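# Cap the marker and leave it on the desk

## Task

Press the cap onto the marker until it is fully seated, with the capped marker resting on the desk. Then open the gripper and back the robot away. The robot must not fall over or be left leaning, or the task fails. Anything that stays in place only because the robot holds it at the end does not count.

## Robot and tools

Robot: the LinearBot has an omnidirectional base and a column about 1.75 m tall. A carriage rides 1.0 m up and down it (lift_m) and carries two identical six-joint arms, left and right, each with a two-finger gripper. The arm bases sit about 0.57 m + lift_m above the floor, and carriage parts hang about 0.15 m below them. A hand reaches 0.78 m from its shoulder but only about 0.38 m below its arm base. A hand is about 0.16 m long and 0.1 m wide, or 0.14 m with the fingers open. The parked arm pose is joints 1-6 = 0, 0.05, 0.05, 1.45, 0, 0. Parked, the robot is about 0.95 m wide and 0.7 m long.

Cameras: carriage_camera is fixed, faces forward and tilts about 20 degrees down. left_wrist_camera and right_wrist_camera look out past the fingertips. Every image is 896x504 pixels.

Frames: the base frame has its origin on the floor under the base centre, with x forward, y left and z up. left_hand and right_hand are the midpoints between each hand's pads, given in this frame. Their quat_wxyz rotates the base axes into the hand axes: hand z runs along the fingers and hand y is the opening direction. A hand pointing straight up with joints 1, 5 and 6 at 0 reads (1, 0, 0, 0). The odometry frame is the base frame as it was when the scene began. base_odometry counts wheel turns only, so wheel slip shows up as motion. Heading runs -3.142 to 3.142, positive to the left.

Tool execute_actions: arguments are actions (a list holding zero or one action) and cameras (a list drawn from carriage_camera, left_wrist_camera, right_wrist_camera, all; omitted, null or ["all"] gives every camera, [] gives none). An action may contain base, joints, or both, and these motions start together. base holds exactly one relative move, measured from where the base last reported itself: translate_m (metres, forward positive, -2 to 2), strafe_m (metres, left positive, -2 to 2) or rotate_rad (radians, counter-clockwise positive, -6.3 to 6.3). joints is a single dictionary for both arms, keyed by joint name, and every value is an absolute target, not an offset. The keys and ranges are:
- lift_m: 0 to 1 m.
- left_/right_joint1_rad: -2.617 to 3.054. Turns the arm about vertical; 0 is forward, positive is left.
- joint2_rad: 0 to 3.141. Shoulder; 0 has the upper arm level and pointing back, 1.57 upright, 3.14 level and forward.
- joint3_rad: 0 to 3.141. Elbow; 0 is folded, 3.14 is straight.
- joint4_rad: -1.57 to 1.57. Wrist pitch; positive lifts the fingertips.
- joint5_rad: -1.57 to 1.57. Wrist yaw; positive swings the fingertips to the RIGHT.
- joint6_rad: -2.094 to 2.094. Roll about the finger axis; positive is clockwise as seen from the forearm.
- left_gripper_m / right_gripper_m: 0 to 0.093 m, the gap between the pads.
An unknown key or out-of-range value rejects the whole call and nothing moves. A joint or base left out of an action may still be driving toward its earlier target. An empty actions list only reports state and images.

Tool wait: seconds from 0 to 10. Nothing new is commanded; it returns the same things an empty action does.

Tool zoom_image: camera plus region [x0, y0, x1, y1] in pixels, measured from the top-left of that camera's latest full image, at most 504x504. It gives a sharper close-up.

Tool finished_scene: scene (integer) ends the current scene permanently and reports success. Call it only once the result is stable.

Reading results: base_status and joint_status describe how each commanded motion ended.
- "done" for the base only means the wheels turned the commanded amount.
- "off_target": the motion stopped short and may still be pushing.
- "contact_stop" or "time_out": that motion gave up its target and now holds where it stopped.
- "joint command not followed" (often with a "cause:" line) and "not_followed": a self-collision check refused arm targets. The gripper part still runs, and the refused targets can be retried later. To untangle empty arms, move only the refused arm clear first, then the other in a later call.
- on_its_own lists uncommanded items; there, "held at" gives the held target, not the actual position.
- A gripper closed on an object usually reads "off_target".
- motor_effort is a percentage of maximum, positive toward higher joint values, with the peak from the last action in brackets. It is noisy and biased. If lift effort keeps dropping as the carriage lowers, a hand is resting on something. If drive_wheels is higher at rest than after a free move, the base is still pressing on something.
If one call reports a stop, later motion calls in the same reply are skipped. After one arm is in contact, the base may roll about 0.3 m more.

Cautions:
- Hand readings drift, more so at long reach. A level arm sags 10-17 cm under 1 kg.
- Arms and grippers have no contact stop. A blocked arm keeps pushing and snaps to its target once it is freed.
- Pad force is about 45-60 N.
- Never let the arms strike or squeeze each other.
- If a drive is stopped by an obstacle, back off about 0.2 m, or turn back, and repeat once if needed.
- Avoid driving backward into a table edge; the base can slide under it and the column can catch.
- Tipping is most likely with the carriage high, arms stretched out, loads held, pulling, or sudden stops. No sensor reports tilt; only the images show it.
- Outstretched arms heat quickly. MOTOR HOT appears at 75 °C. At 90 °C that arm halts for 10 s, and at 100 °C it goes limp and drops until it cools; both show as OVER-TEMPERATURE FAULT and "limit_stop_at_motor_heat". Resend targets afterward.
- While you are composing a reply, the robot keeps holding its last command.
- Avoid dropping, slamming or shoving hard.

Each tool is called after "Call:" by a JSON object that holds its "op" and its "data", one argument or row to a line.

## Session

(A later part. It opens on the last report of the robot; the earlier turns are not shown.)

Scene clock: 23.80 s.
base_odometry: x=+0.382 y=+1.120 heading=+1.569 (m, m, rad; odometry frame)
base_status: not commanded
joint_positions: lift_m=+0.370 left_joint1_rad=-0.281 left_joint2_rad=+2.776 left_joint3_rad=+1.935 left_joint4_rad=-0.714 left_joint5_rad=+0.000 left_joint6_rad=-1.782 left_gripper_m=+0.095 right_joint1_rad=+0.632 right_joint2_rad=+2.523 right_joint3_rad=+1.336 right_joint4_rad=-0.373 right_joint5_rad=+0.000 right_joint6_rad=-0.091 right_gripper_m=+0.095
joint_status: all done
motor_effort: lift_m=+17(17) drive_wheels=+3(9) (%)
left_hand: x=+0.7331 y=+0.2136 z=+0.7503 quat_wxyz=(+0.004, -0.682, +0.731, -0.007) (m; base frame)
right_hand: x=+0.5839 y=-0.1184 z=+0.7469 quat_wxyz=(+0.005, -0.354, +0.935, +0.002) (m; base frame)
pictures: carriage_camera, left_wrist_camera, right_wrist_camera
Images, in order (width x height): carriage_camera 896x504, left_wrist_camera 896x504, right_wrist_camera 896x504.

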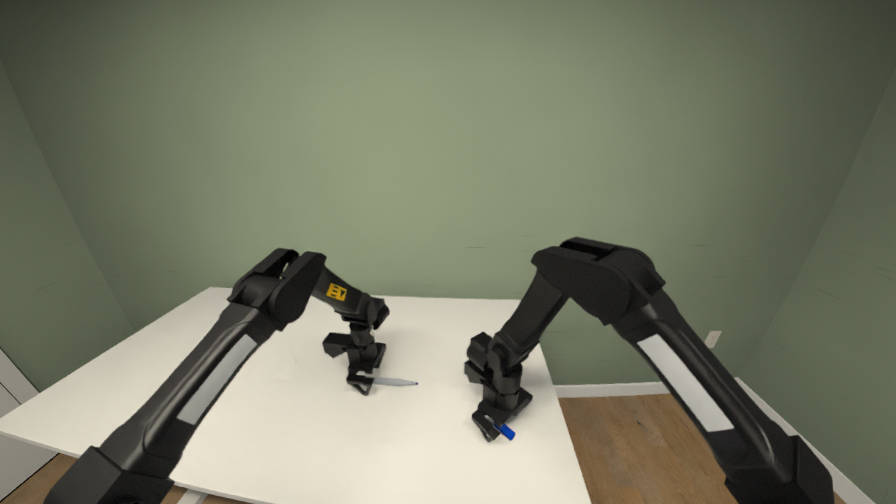

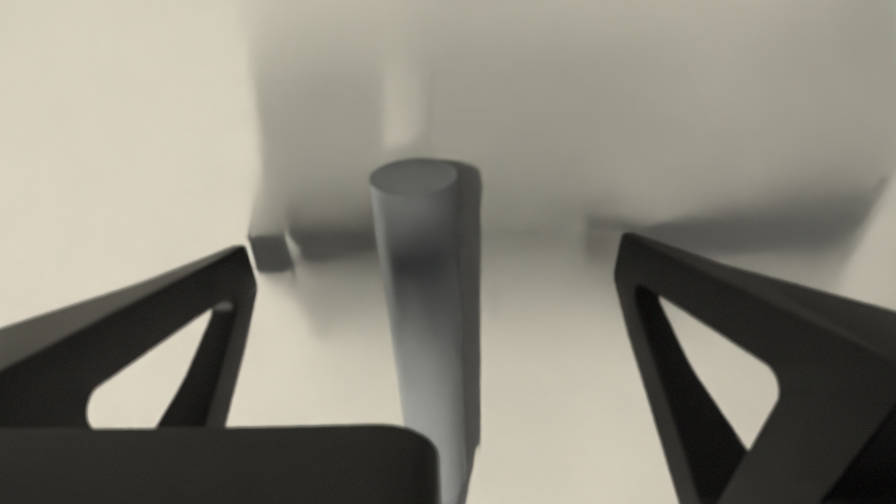

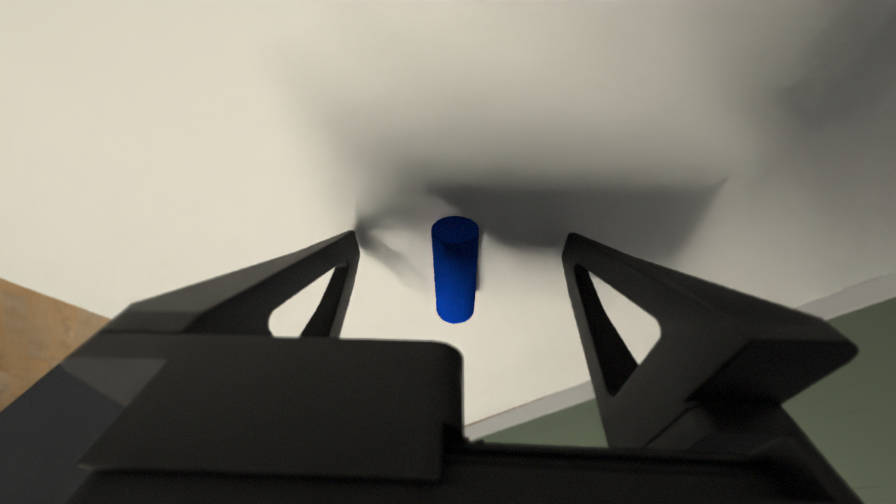

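Call:
{"op": "execute_actions", "data": {
  "actions": [
    {"joints": {"right_joint4_rad": -0.418, "left_gripper_m": 0.0}}
  ],
  "cameras": ["left_wrist_camera", "right_wrist_camera"]
}}

Scene clock: 24.90 s.
base_odometry: x=+0.382 y=+1.120 heading=+1.569 (m, m, rad; odometry frame)
base_status: not commanded
joint_positions: lift_m=+0.370 left_joint1_rad=-0.281 left_joint2_rad=+2.776 left_joint3_rad=+1.935 left_joint4_rad=-0.714 left_joint5_rad=+0.000 left_joint6_rad=-1.782 left_gripper_m=+0.018 right_joint1_rad=+0.632 right_joint2_rad=+2.523 right_joint3_rad=+1.336 right_joint4_rad=-0.411 right_joint5_rad=+0.000 right_joint6_rad=-0.091 right_gripper_m=+0.095
joint_status: left_gripper_m off_target (ended at +0.018, target +0.000); the others done
motor_effort: lift_m=+17(16) drive_wheels=+3(3) (%)
left_hand: x=+0.7331 y=+0.2136 z=+0.7503 quat_wxyz=(+0.004, -0.682, +0.731, -0.007) (m; base frame)
right_hand: x=+0.5765 y=-0.1239 z=+0.7470 quat_wxyz=(-0.013, -0.354, +0.935, -0.003) (m; base frame)
pictures: left_wrist_camera, right_wrist_camera
Images, in order (width x height): left_wrist_camera 896x504, right_wrist_camera 896x504.

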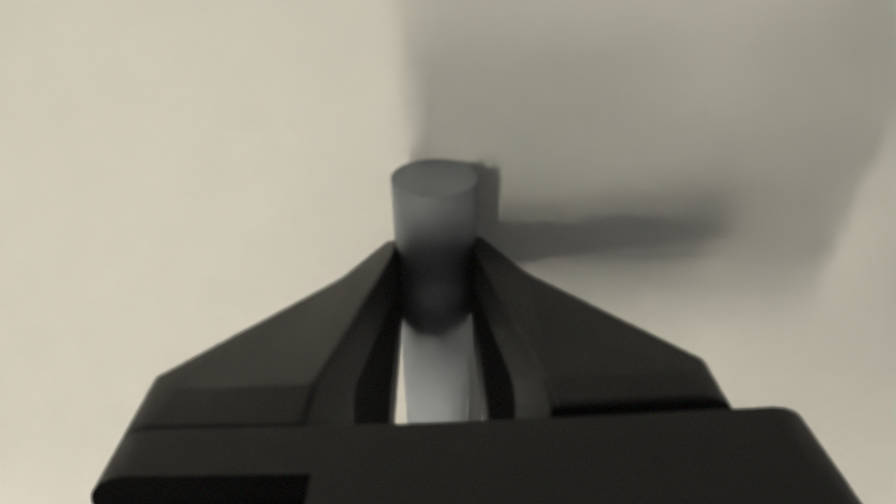

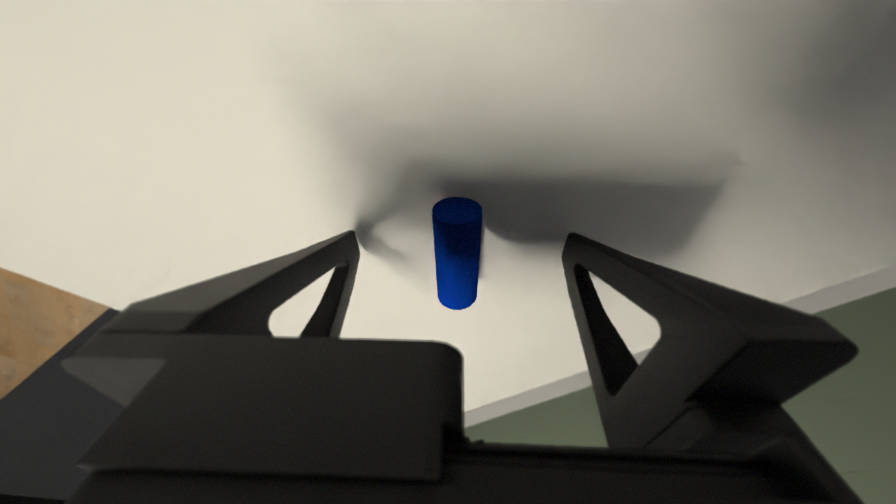

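Call:
{"op": "execute_actions", "data": {
  "actions": [
    {"joints": {"right_gripper_m": 0.0}}
  ],
  "cameras": ["right_wrist_camera"]
}}

Scene clock: 25.70 s.
base_odometry: x=+0.382 y=+1.120 heading=+1.569 (m, m, rad; odometry frame)
base_status: not commanded
joint_positions: lift_m=+0.370 left_joint1_rad=-0.281 left_joint2_rad=+2.776 left_joint3_rad=+1.935 left_joint4_rad=-0.714 left_joint5_rad=+0.000 left_joint6_rad=-1.782 left_gripper_m=+0.018 right_joint1_rad=+0.632 right_joint2_rad=+2.523 right_joint3_rad=+1.336 right_joint4_rad=-0.411 right_joint5_rad=+0.000 right_joint6_rad=-0.091 right_gripper_m=+0.018
joint_status: right_gripper_m off_target (ended at +0.018, target +0.000)
motor_effort: lift_m=+16(17) drive_wheels=+3(3) (%)
left_hand: x=+0.7331 y=+0.2136 z=+0.7503 quat_wxyz=(+0.004, -0.682, +0.731, -0.007) (m; base frame)
right_hand: x=+0.5765 y=-0.1239 z=+0.7470 quat_wxyz=(-0.013, -0.354, +0.935, -0.003) (m; base frame)
pictures: right_wrist_camera
Images, in order (width x height): right_wrist_camera 896x504.

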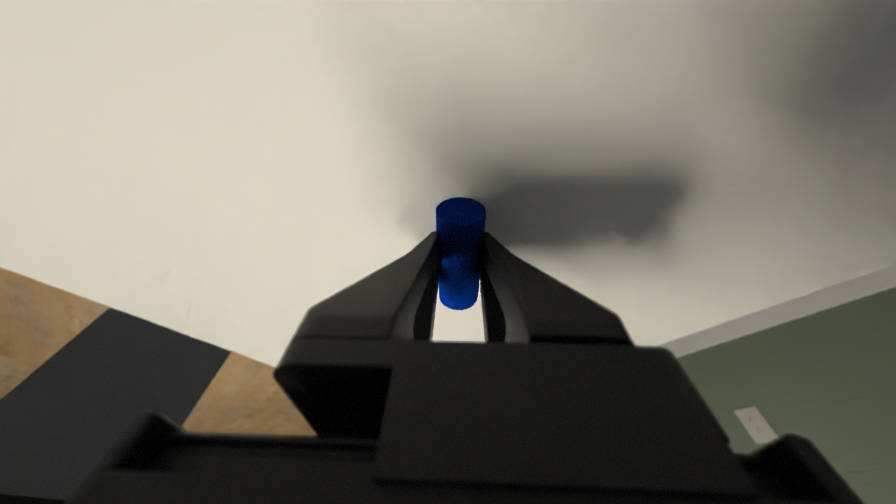

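Call:
{"op": "execute_actions", "data": {
  "actions": [
    {"joints": {"left_gripper_m": 0.07}}
  ],
  "cameras": []
}}

Call:
{"op": "execute_actions", "data": {
  "actions": [
    {"joints": {"lift_m": 0.41}}
  ],
  "cameras": []
}}

Call:
{"op": "execute_actions", "data": {
  "actions": [
    {"joints": {"left_joint1_rad": -0.11, "left_joint2_rad": 2.78, "left_joint3_rad": 1.82, "left_joint4_rad": -0.51, "left_joint5_rad": 0.645, "left_joint6_rad": 1.46, "right_joint1_rad": 0.4785, "right_joint2_rad": 2.535, "right_joint3_rad": 1.40, "right_joint4_rad": -0.41, "right_joint5_rad": -0.025, "right_joint6_rad": 2.05}}
  ]
}}

Scene clock: 29.43 s.
base_odometry: x=+0.382 y=+1.120 heading=+1.569 (m, m, rad; odometry frame)
base_status: not commanded
joint_positions: lift_m=+0.370 left_joint1_rad=-0.281 left_joint2_rad=+2.776 left_joint3_rad=+1.935 left_joint4_rad=-0.714 left_joint5_rad=+0.000 left_joint6_rad=-1.782 left_gripper_m=+0.070 right_joint1_rad=+0.632 right_joint2_rad=+2.523 right_joint3_rad=+1.336 right_joint4_rad=-0.411 right_joint5_rad=+0.000 right_joint6_rad=-0.091 right_gripper_m=+0.018
joint_status: all done
motor_effort: lift_m=+17(17) drive_wheels=+3(3) (%)
left_hand: x=+0.7331 y=+0.2136 z=+0.7503 quat_wxyz=(+0.004, -0.682, +0.731, -0.007) (m; base frame)
right_hand: x=+0.5765 y=-0.1239 z=+0.7470 quat_wxyz=(-0.013, -0.354, +0.935, -0.003) (m; base frame)
pictures: none
No camera images: the call's "cameras" was empty. Leave "cameras" out to get every camera's image.

Scene clock: 30.13 s.
base_odometry: x=+0.382 y=+1.120 heading=+1.569 (m, m, rad; odometry frame)
base_status: not commanded
joint_positions: lift_m=+0.410 left_joint1_rad=-0.281 left_joint2_rad=+2.767 left_joint3_rad=+1.935 left_joint4_rad=-0.712 left_joint5_rad=+0.000 left_joint6_rad=-1.782 left_gripper_m=+0.070 right_joint1_rad=+0.632 right_joint2_rad=+2.522 right_joint3_rad=+1.336 right_joint4_rad=-0.416 right_joint5_rad=+0.000 right_joint6_rad=-0.091 right_gripper_m=+0.018
joint_status: all done
motor_effort: lift_m=+19(22) drive_wheels=+3(7) (%)
left_hand: x=+0.7357 y=+0.2129 z=+0.7940 quat_wxyz=(+0.007, -0.682, +0.731, -0.011) (m; base frame)
right_hand: x=+0.5758 y=-0.1244 z=+0.7872 quat_wxyz=(-0.015, -0.354, +0.935, -0.004) (m; base frame)
pictures: none
No camera images: the call's "cameras" was empty. Leave "cameras" out to get every camera's image.

Scene clock: 32.50 s.
base_odometry: x=+0.382 y=+1.120 heading=+1.569 (m, m, rad; odometry frame)
base_status: not commanded
joint_positions: lift_m=+0.410 left_joint1_rad=-0.106 left_joint2_rad=+2.785 left_joint3_rad=+1.827 left_joint4_rad=-0.523 left_joint5_rad=+0.638 left_joint6_rad=+1.455 left_gripper_m=+0.070 right_joint1_rad=+0.473 right_joint2_rad=+2.527 right_joint3_rad=+1.379 right_joint4_rad=-0.410 right_joint5_rad=-0.023 right_joint6_rad=+2.042 right_gripper_m=+0.018
joint_status: all done
motor_effort: lift_m=+18(18) drive_wheels=-7(3) (%)
left_hand: x=+0.7362 y=+0.1937 z=+0.7992 quat_wxyz=(+0.229, +0.678, +0.664, -0.218) (m; base frame)
right_hand: x=+0.6222 y=-0.1630 z=+0.7917 quat_wxyz=(-0.009, +0.707, +0.708, +0.010) (m; base frame)
pictures: carriage_camera, left_wrist_camera, right_wrist_camera
Images, in order (width x height): carriage_camera 896x504, left_wrist_camera 896x504, right_wrist_camera 896x504.

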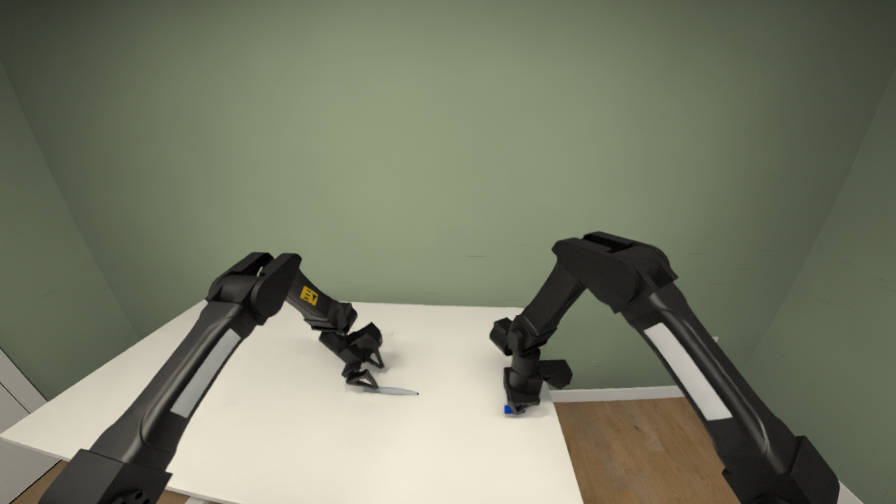

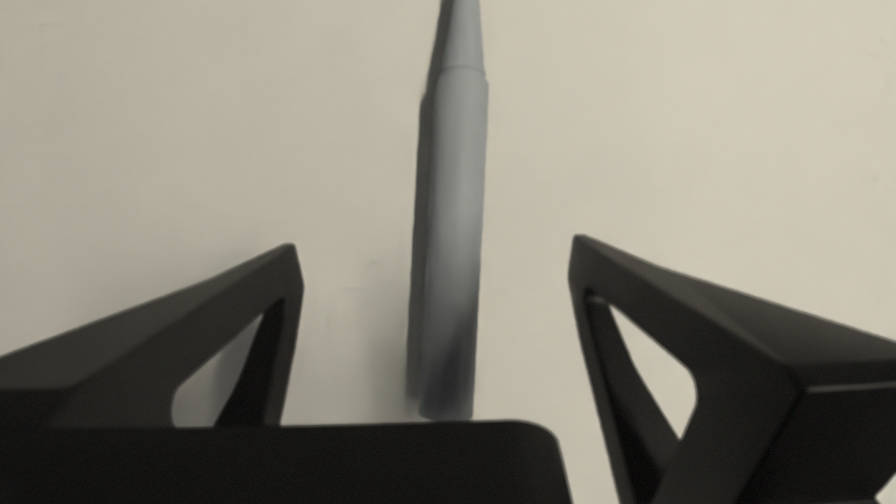

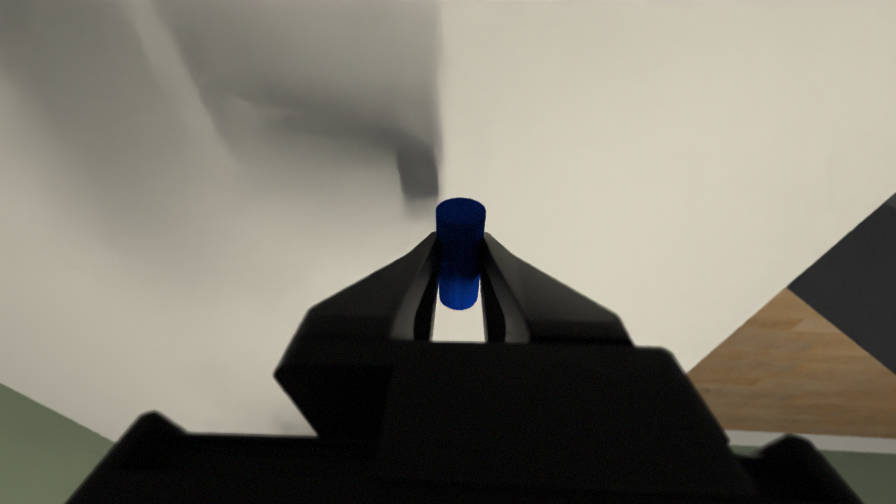

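Call:
{"op": "execute_actions", "data": {
  "actions": [
    {"joints": {"lift_m": 0.372, "left_joint1_rad": -0.135, "left_joint2_rad": 2.795}}
  ]
}}

Scene clock: 33.57 s.
base_odometry: x=+0.382 y=+1.120 heading=+1.569 (m, m, rad; odometry frame)
base_status: not commanded
joint_positions: lift_m=+0.372 left_joint1_rad=-0.130 left_joint2_rad=+2.807 left_joint3_rad=+1.827 left_joint4_rad=-0.516 left_joint5_rad=+0.640 left_joint6_rad=+1.455 left_gripper_m=+0.070 right_joint1_rad=+0.473 right_joint2_rad=+2.537 right_joint3_rad=+1.379 right_joint4_rad=-0.410 right_joint5_rad=-0.023 right_joint6_rad=+2.042 right_gripper_m=+0.018
joint_status: all done
motor_effort: lift_m=+16(16) drive_wheels=-6(7) (%)
left_hand: x=+0.7275 y=+0.1830 z=+0.7519 quat_wxyz=(+0.222, +0.684, +0.657, -0.226) (m; base frame)
right_hand: x=+0.6198 y=-0.1643 z=+0.7503 quat_wxyz=(-0.010, +0.707, +0.708, +0.005) (m; base frame)
pictures: carriage_camera, left_wrist_camera, right_wrist_camera
Images, in order (width x height): carriage_camera 896x504, left_wrist_camera 896x504, right_wrist_camera 896x504.

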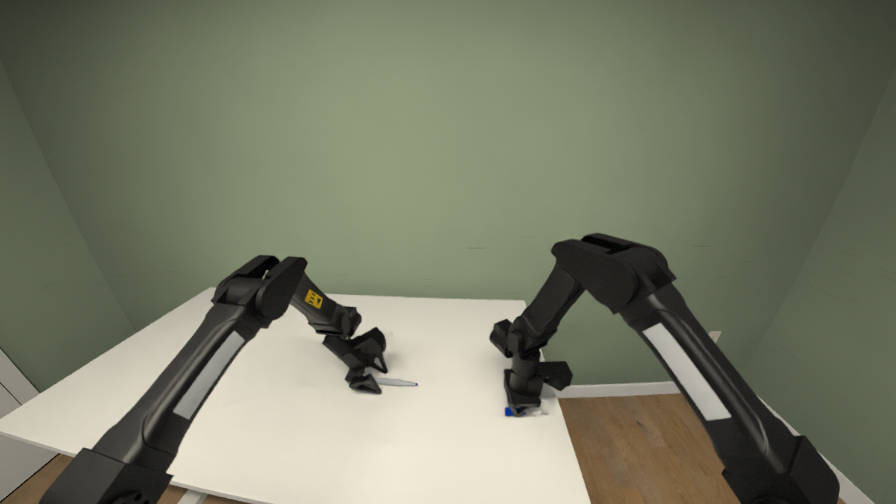

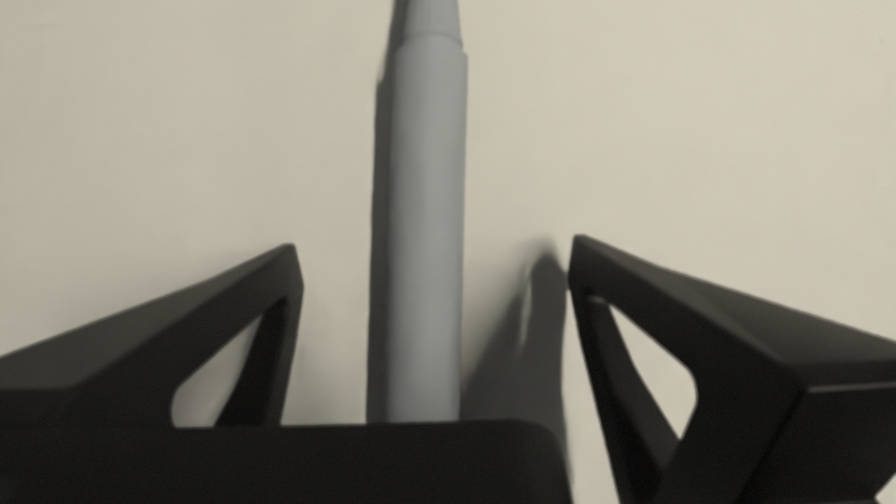

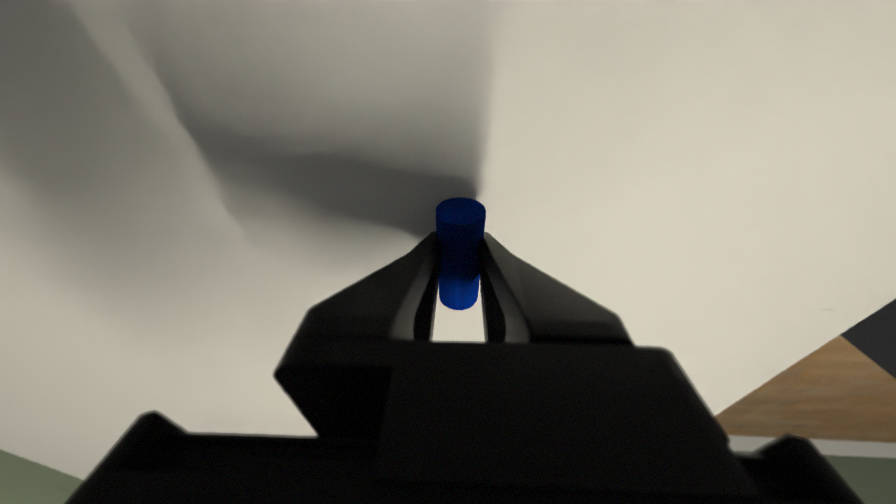

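Call:
{"op": "execute_actions", "data": {
  "actions": [
    {"joints": {"lift_m": 0.367}}
  ],
  "cameras": ["left_wrist_camera"]
}}

Call:
{"op": "execute_actions", "data": {
  "actions": [
    {"joints": {"left_gripper_m": 0.0}}
  ],
  "cameras": ["left_wrist_camera", "carriage_camera"]
}}

Scene clock: 34.20 s.
base_odometry: x=+0.382 y=+1.120 heading=+1.569 (m, m, rad; odometry frame)
base_status: not commanded
joint_positions: lift_m=+0.367 left_joint1_rad=-0.130 left_joint2_rad=+2.804 left_joint3_rad=+1.827 left_joint4_rad=-0.514 left_joint5_rad=+0.648 left_joint6_rad=+1.457 left_gripper_m=+0.070 right_joint1_rad=+0.473 right_joint2_rad=+2.533 right_joint3_rad=+1.379 right_joint4_rad=-0.409 right_joint5_rad=-0.025 right_joint6_rad=+2.043 right_gripper_m=+0.018
joint_status: all done
motor_effort: lift_m=+14(15) drive_wheels=-6(7) (%)
left_hand: x=+0.7286 y=+0.1818 z=+0.7492 quat_wxyz=(+0.226, +0.684, +0.655, -0.227) (m; base frame)
right_hand: x=+0.6208 y=-0.1634 z=+0.7470 quat_wxyz=(-0.011, +0.707, +0.707, +0.008) (m; base frame)
pictures: left_wrist_camera
Images, in order (width x height): left_wrist_camera 896x504.

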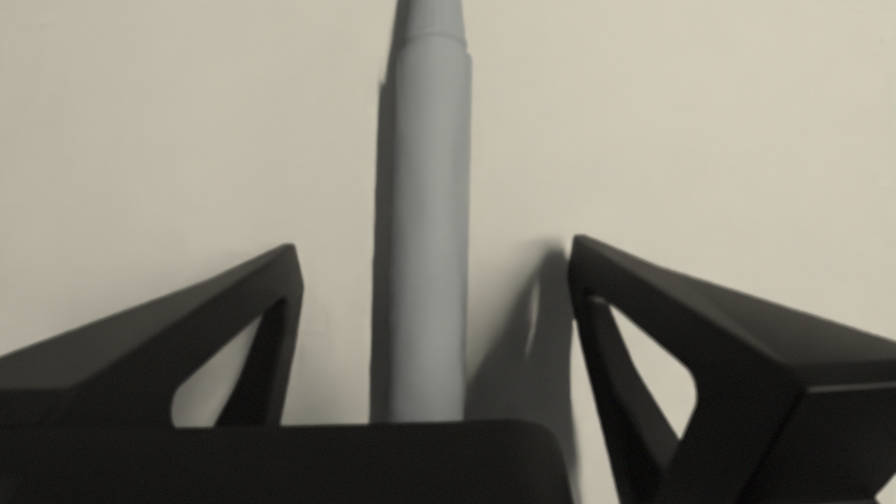

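Scene clock: 34.87 s.
base_odometry: x=+0.382 y=+1.120 heading=+1.569 (m, m, rad; odometry frame)
base_status: not commanded
joint_positions: lift_m=+0.367 left_joint1_rad=-0.130 left_joint2_rad=+2.804 left_joint3_rad=+1.827 left_joint4_rad=-0.514 left_joint5_rad=+0.648 left_joint6_rad=+1.457 left_gripper_m=+0.018 right_joint1_rad=+0.473 right_joint2_rad=+2.533 right_joint3_rad=+1.379 right_joint4_rad=-0.409 right_joint5_rad=-0.025 right_joint6_rad=+2.043 right_gripper_m=+0.018
joint_status: left_gripper_m off_target (ended at +0.018, target +0.000)
motor_effort: lift_m=+14(15) drive_wheels=-7(7) (%)
left_hand: x=+0.7286 y=+0.1818 z=+0.7492 quat_wxyz=(+0.226, +0.684, +0.655, -0.227) (m; base frame)
right_hand: x=+0.6208 y=-0.1634 z=+0.7470 quat_wxyz=(-0.011, +0.707, +0.707, +0.008) (m; base frame)
pictures: carriage_camera, left_wrist_camera
Images, in order (width x height): carriage_camera 896x504, left_wrist_camera 896x504.

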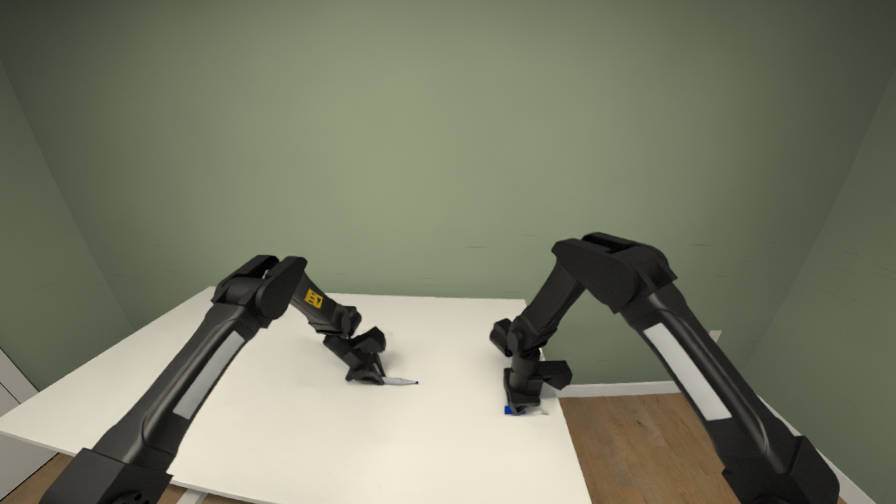

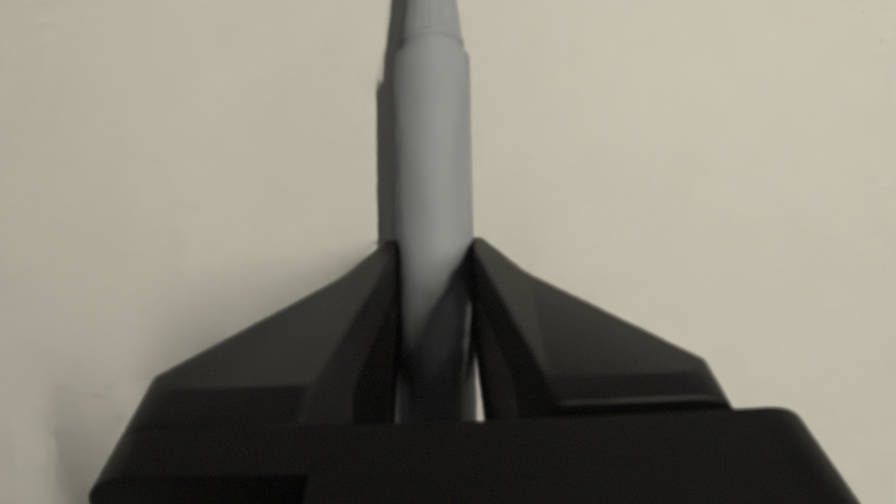

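Call:
{"op": "execute_actions", "data": {
  "actions": [
    {"joints": {"lift_m": 0.40}}
  ],
  "cameras": []
}}

Call:
{"op": "execute_actions", "data": {
  "actions": [
    {"joints": {"left_joint1_rad": -0.609, "left_joint2_rad": 2.65, "left_joint3_rad": 1.44, "left_joint4_rad": 0.064, "left_joint5_rad": 0.5226, "left_joint6_rad": 0.85}}
  ]
}}

Scene clock: 36.23 s.
base_odometry: x=+0.382 y=+1.120 heading=+1.569 (m, m, rad; odometry frame)
base_status: not commanded
joint_positions: lift_m=+0.400 left_joint1_rad=-0.130 left_joint2_rad=+2.800 left_joint3_rad=+1.827 left_joint4_rad=-0.512 left_joint5_rad=+0.644 left_joint6_rad=+1.457 left_gripper_m=+0.018 right_joint1_rad=+0.473 right_joint2_rad=+2.534 right_joint3_rad=+1.379 right_joint4_rad=-0.410 right_joint5_rad=-0.025 right_joint6_rad=+2.043 right_gripper_m=+0.018
joint_status: all done
motor_effort: lift_m=+18(22) drive_wheels=+3(7) (%)
left_hand: x=+0.7302 y=+0.1821 z=+0.7834 quat_wxyz=(+0.227, +0.685, +0.655, -0.224) (m; base frame)
right_hand: x=+0.6202 y=-0.1637 z=+0.7790 quat_wxyz=(-0.011, +0.707, +0.707, +0.007) (m; base frame)
pictures: none
No camera images: the call's "cameras" was empty. Leave "cameras" out to get every camera's image.

Scene clock: 37.43 s.
base_odometry: x=+0.382 y=+1.120 heading=+1.569 (m, m, rad; odometry frame)
base_status: not commanded
joint_positions: lift_m=+0.400 left_joint1_rad=-0.616 left_joint2_rad=+2.649 left_joint3_rad=+1.443 left_joint4_rad=+0.045 left_joint5_rad=+0.523 left_joint6_rad=+0.855 left_gripper_m=+0.018 right_joint1_rad=+0.473 right_joint2_rad=+2.534 right_joint3_rad=+1.379 right_joint4_rad=-0.410 right_joint5_rad=-0.025 right_joint6_rad=+2.043 right_gripper_m=+0.018
joint_status: all done
motor_effort: lift_m=+18(18) drive_wheels=+3(3) (%)
left_hand: x=+0.6191 y=-0.0041 z=+0.7869 quat_wxyz=(+0.225, +0.674, +0.666, -0.228) (m; base frame)
right_hand: x=+0.6202 y=-0.1637 z=+0.7790 quat_wxyz=(-0.011, +0.707, +0.707, +0.007) (m; base frame)
pictures: carriage_camera, left_wrist_camera, right_wrist_camera
Images, in order (width x height): carriage_camera 896x504, left_wrist_camera 896x504, right_wrist_camera 896x504.

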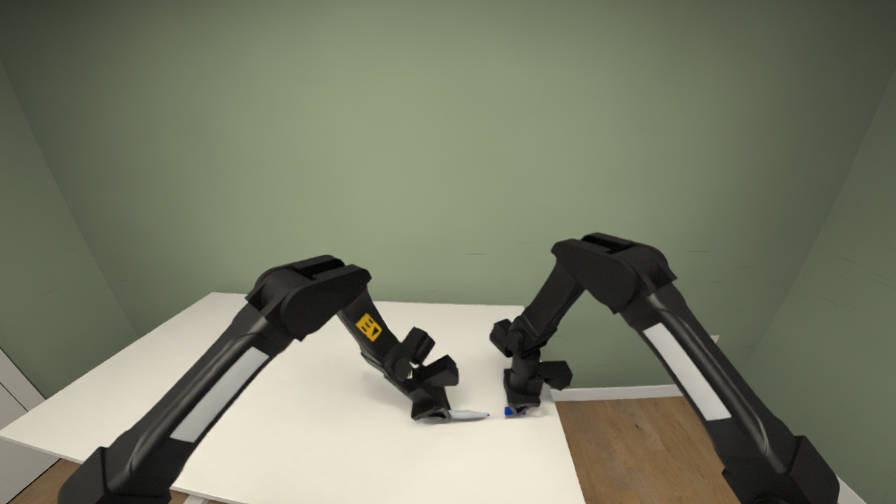

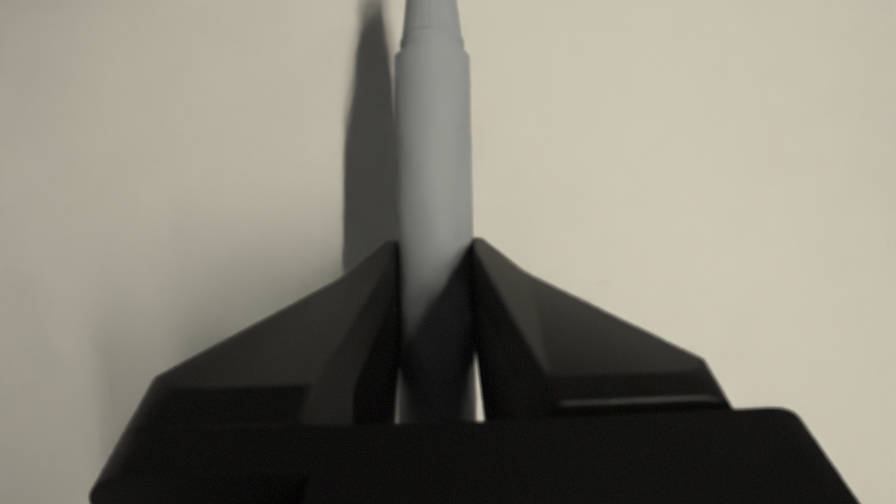

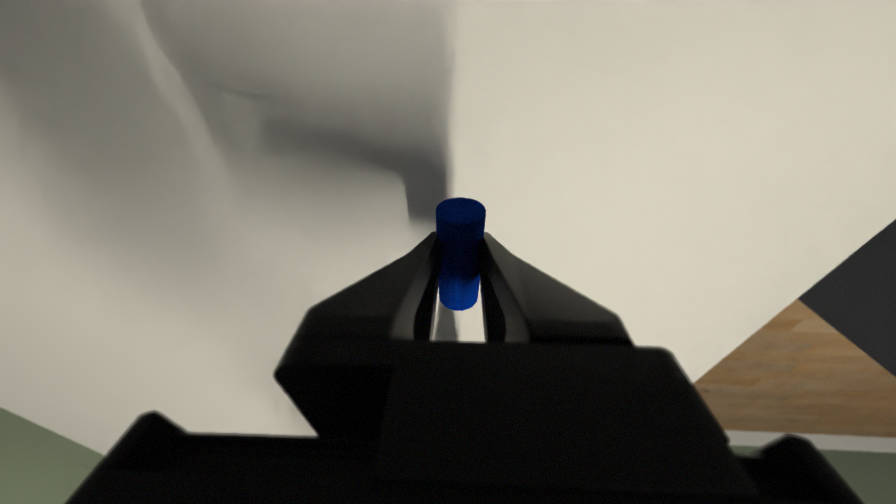

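Call:
{"op": "execute_actions", "data": {
  "actions": [
    {"joints": {"lift_m": 0.367, "left_joint2_rad": 2.66}}
  ]
}}

Call:
{"op": "zoom_image", "data": {
  "camera": "carriage_camera",
  "region": [400, 370, 560, 440]
}}

Scene clock: 38.17 s.
base_odometry: x=+0.382 y=+1.120 heading=+1.569 (m, m, rad; odometry frame)
base_status: not commanded
joint_positions: lift_m=+0.367 left_joint1_rad=-0.616 left_joint2_rad=+2.666 left_joint3_rad=+1.443 left_joint4_rad=+0.056 left_joint5_rad=+0.526 left_joint6_rad=+0.855 left_gripper_m=+0.018 right_joint1_rad=+0.473 right_joint2_rad=+2.533 right_joint3_rad=+1.379 right_joint4_rad=-0.410 right_joint5_rad=-0.026 right_joint6_rad=+2.043 right_gripper_m=+0.018
joint_status: all done
motor_effort: lift_m=+16(17) drive_wheels=+3(7) (%)
left_hand: x=+0.6167 y=-0.0028 z=+0.7476 quat_wxyz=(+0.223, +0.673, +0.666, -0.230) (m; base frame)
right_hand: x=+0.6203 y=-0.1634 z=+0.7467 quat_wxyz=(-0.011, +0.707, +0.707, +0.007) (m; base frame)
pictures: carriage_camera, left_wrist_camera, right_wrist_camera
Images, in order (width x height): carriage_camera 896x504, left_wrist_camera 896x504, right_wrist_camera 896x504.

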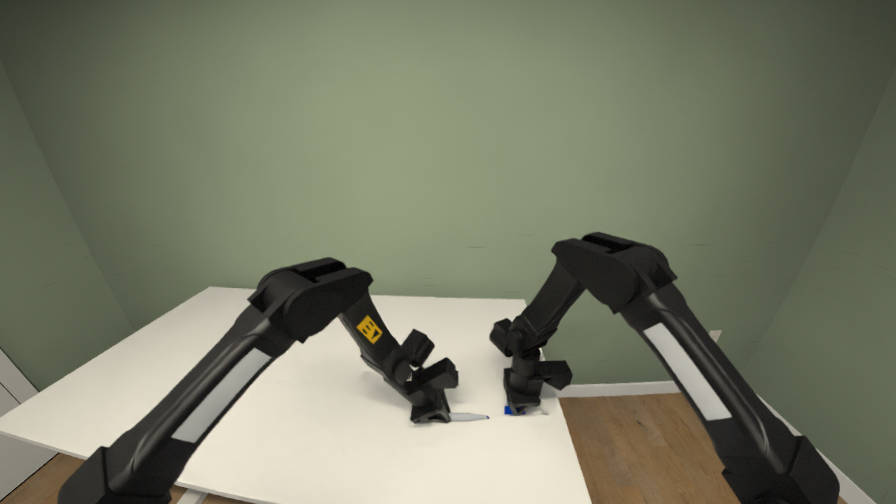

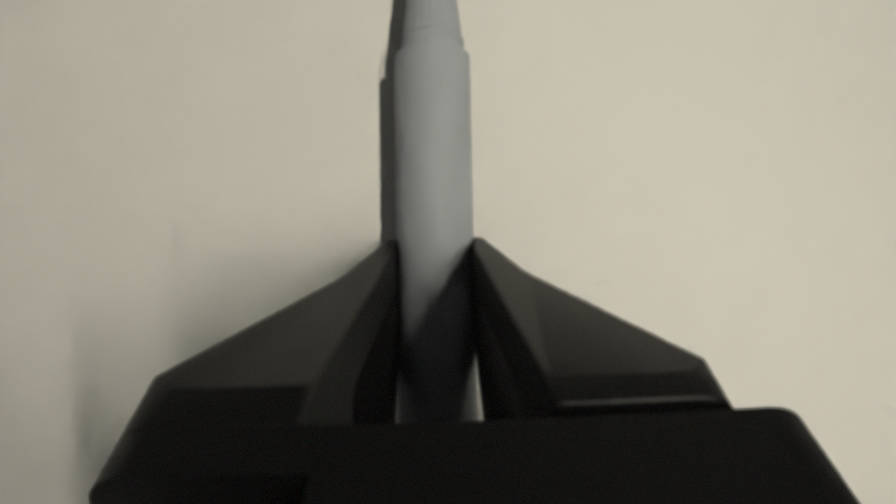

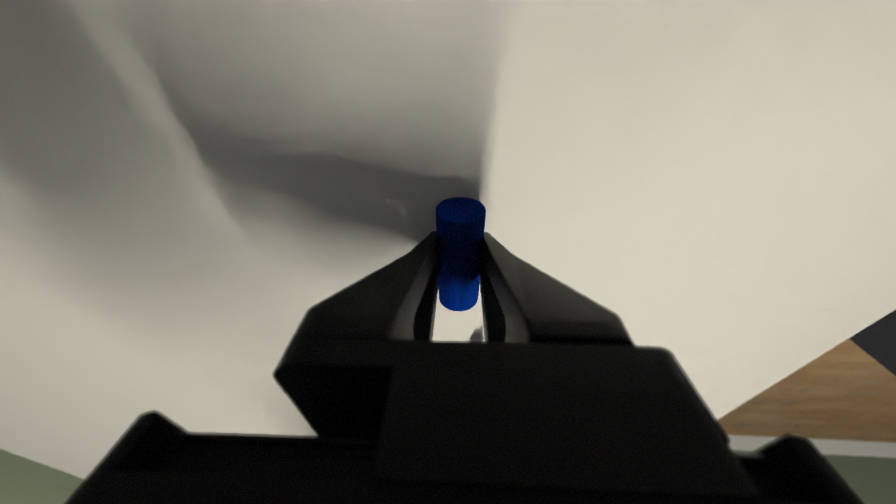

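Region (400, 370, 560, 440) of carriage_camera's 896x504 image, scaled by 3.150, with more detail than that image has; it fills the top 220 rows of this view, and the rest is white.

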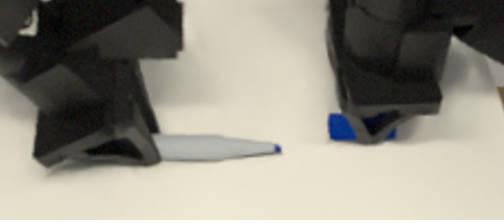

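Call:
{"op": "execute_actions", "data": {
  "actions": [
    {"joints": {"left_joint1_rad": -0.63, "left_joint2_rad": 2.705, "left_joint3_rad": 1.56, "left_joint4_rad": 0.009, "left_joint5_rad": 0.513, "left_joint6_rad": 0.826}}
  ],
  "cameras": ["carriage_camera", "right_wrist_camera"]
}}

Call:
{"op": "zoom_image", "data": {
  "camera": "carriage_camera",
  "region": [400, 370, 560, 440]
}}

Call:
{"op": "zoom_image", "data": {
  "camera": "right_wrist_camera",
  "region": [400, 190, 520, 350]
}}

Scene clock: 39.33 s.
base_odometry: x=+0.382 y=+1.120 heading=+1.569 (m, m, rad; odometry frame)
base_status: not commanded
joint_positions: lift_m=+0.367 left_joint1_rad=-0.619 left_joint2_rad=+2.699 left_joint3_rad=+1.545 left_joint4_rad=+0.014 left_joint5_rad=+0.517 left_joint6_rad=+0.832 left_gripper_m=+0.018 right_joint1_rad=+0.473 right_joint2_rad=+2.533 right_joint3_rad=+1.379 right_joint4_rad=-0.410 right_joint5_rad=-0.027 right_joint6_rad=+2.043 right_gripper_m=+0.018
joint_status: all done
motor_effort: lift_m=+16(16) drive_wheels=+3(3) (%)
left_hand: x=+0.6359 y=-0.0166 z=+0.7516 quat_wxyz=(+0.232, +0.667, +0.671, -0.226) (m; base frame)
right_hand: x=+0.6202 y=-0.1633 z=+0.7467 quat_wxyz=(-0.012, +0.707, +0.707, +0.007) (m; base frame)
pictures: carriage_camera, right_wrist_camera
Images, in order (width x height): carriage_camera 896x504, right_wrist_camera 896x504.

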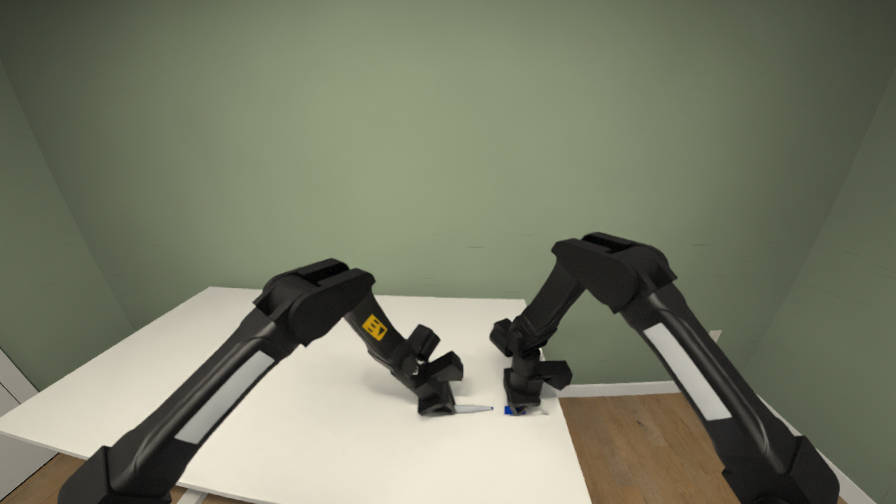

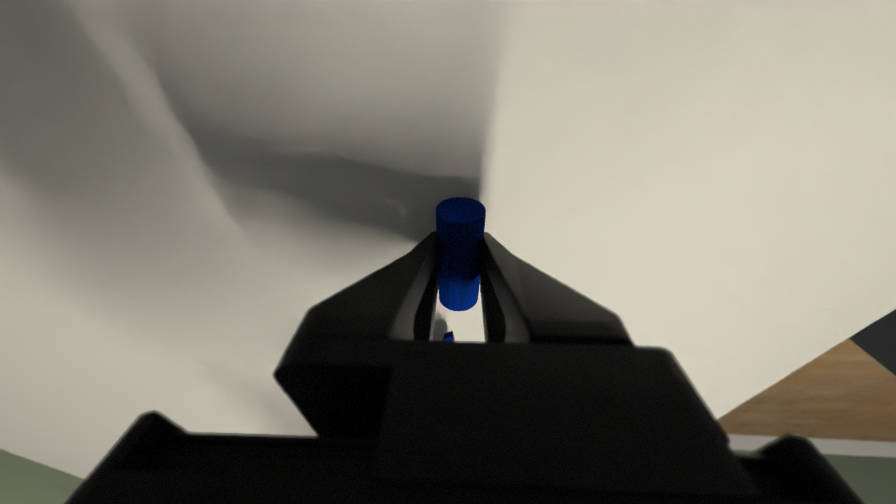

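Region (400, 370, 560, 440) of carriage_camera's 896x504 image, scaled by 3.150, with more detail than that image has; it fills the top 220 rows of this view, and the rest is white.

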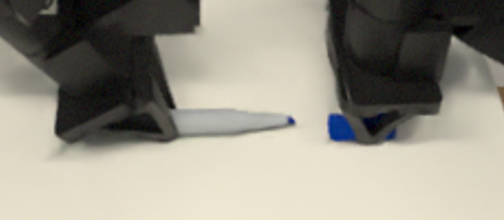

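Region (400, 190, 520, 350) of right_wrist_camera's 896x504 image, scaled by 3.150, with more detail than that image has; it fills the left 378 columns of this view, and the rest is white.

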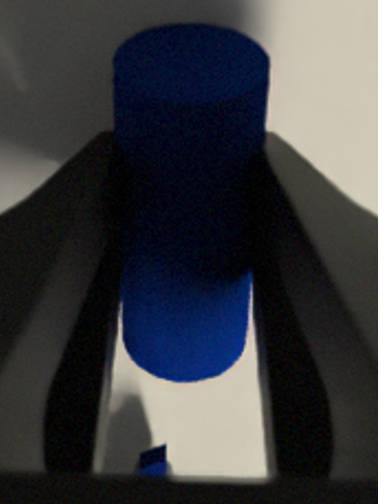

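Call:
{"op": "execute_actions", "data": {
  "actions": [
    {"joints": {"left_joint1_rad": -0.667, "left_joint2_rad": 2.735, "left_joint3_rad": 1.612, "left_joint4_rad": -0.005, "left_joint5_rad": 0.498, "left_joint6_rad": 0.792}}
  ],
  "cameras": ["carriage_camera", "right_wrist_camera"]
}}

Call:
{"op": "zoom_image", "data": {
  "camera": "carriage_camera",
  "region": [400, 370, 560, 440]
}}

Call:
{"op": "zoom_image", "data": {
  "camera": "right_wrist_camera",
  "region": [400, 190, 520, 350]
}}

Scene clock: 40.30 s.
base_odometry: x=+0.382 y=+1.120 heading=+1.569 (m, m, rad; odometry frame)
base_status: not commanded
joint_positions: lift_m=+0.367 left_joint1_rad=-0.667 left_joint2_rad=+2.727 left_joint3_rad=+1.596 left_joint4_rad=+0.001 left_joint5_rad=+0.503 left_joint6_rad=+0.797 left_gripper_m=+0.018 right_joint1_rad=+0.473 right_joint2_rad=+2.533 right_joint3_rad=+1.379 right_joint4_rad=-0.411 right_joint5_rad=-0.028 right_joint6_rad=+2.043 right_gripper_m=+0.018
joint_status: all done
motor_effort: lift_m=+16(16) drive_wheels=+3(7) (%)
left_hand: x=+0.6277 y=-0.0382 z=+0.7487 quat_wxyz=(+0.227, +0.672, +0.667, -0.228) (m; base frame)
right_hand: x=+0.6200 y=-0.1632 z=+0.7467 quat_wxyz=(-0.012, +0.707, +0.707, +0.007) (m; base frame)
pictures: carriage_camera, right_wrist_camera
Images, in order (width x height): carriage_camera 896x504, right_wrist_camera 896x504.

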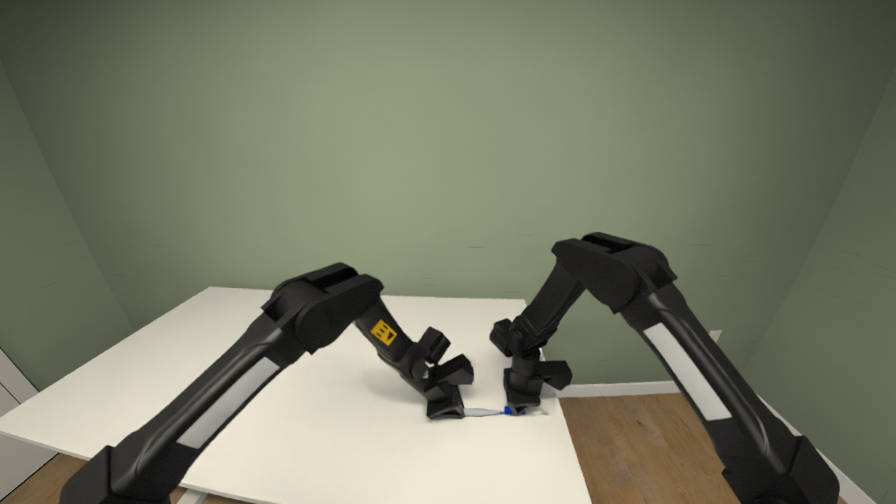

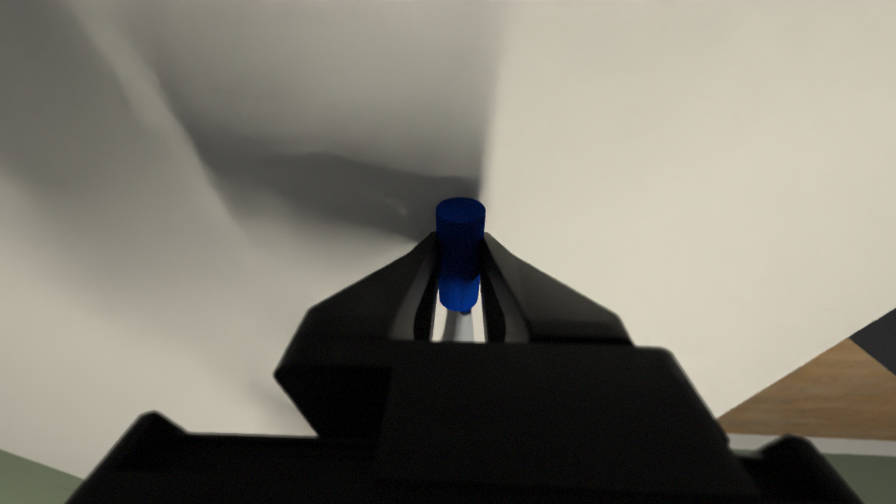

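Region (400, 370, 560, 440) of carriage_camera's 896x504 image, scaled by 3.150, with more detail than that image has; it fills the top 220 rows of this view, and the rest is white.

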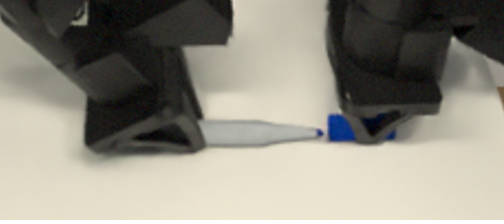

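Region (400, 190, 520, 350) of right_wrist_camera's 896x504 image, scaled by 3.150, with more detail than that image has; it fills the left 378 columns of this view, and the rest is white.

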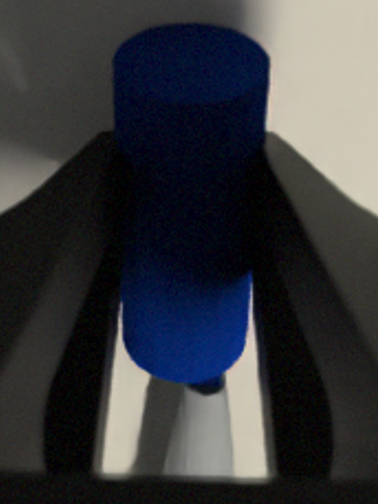

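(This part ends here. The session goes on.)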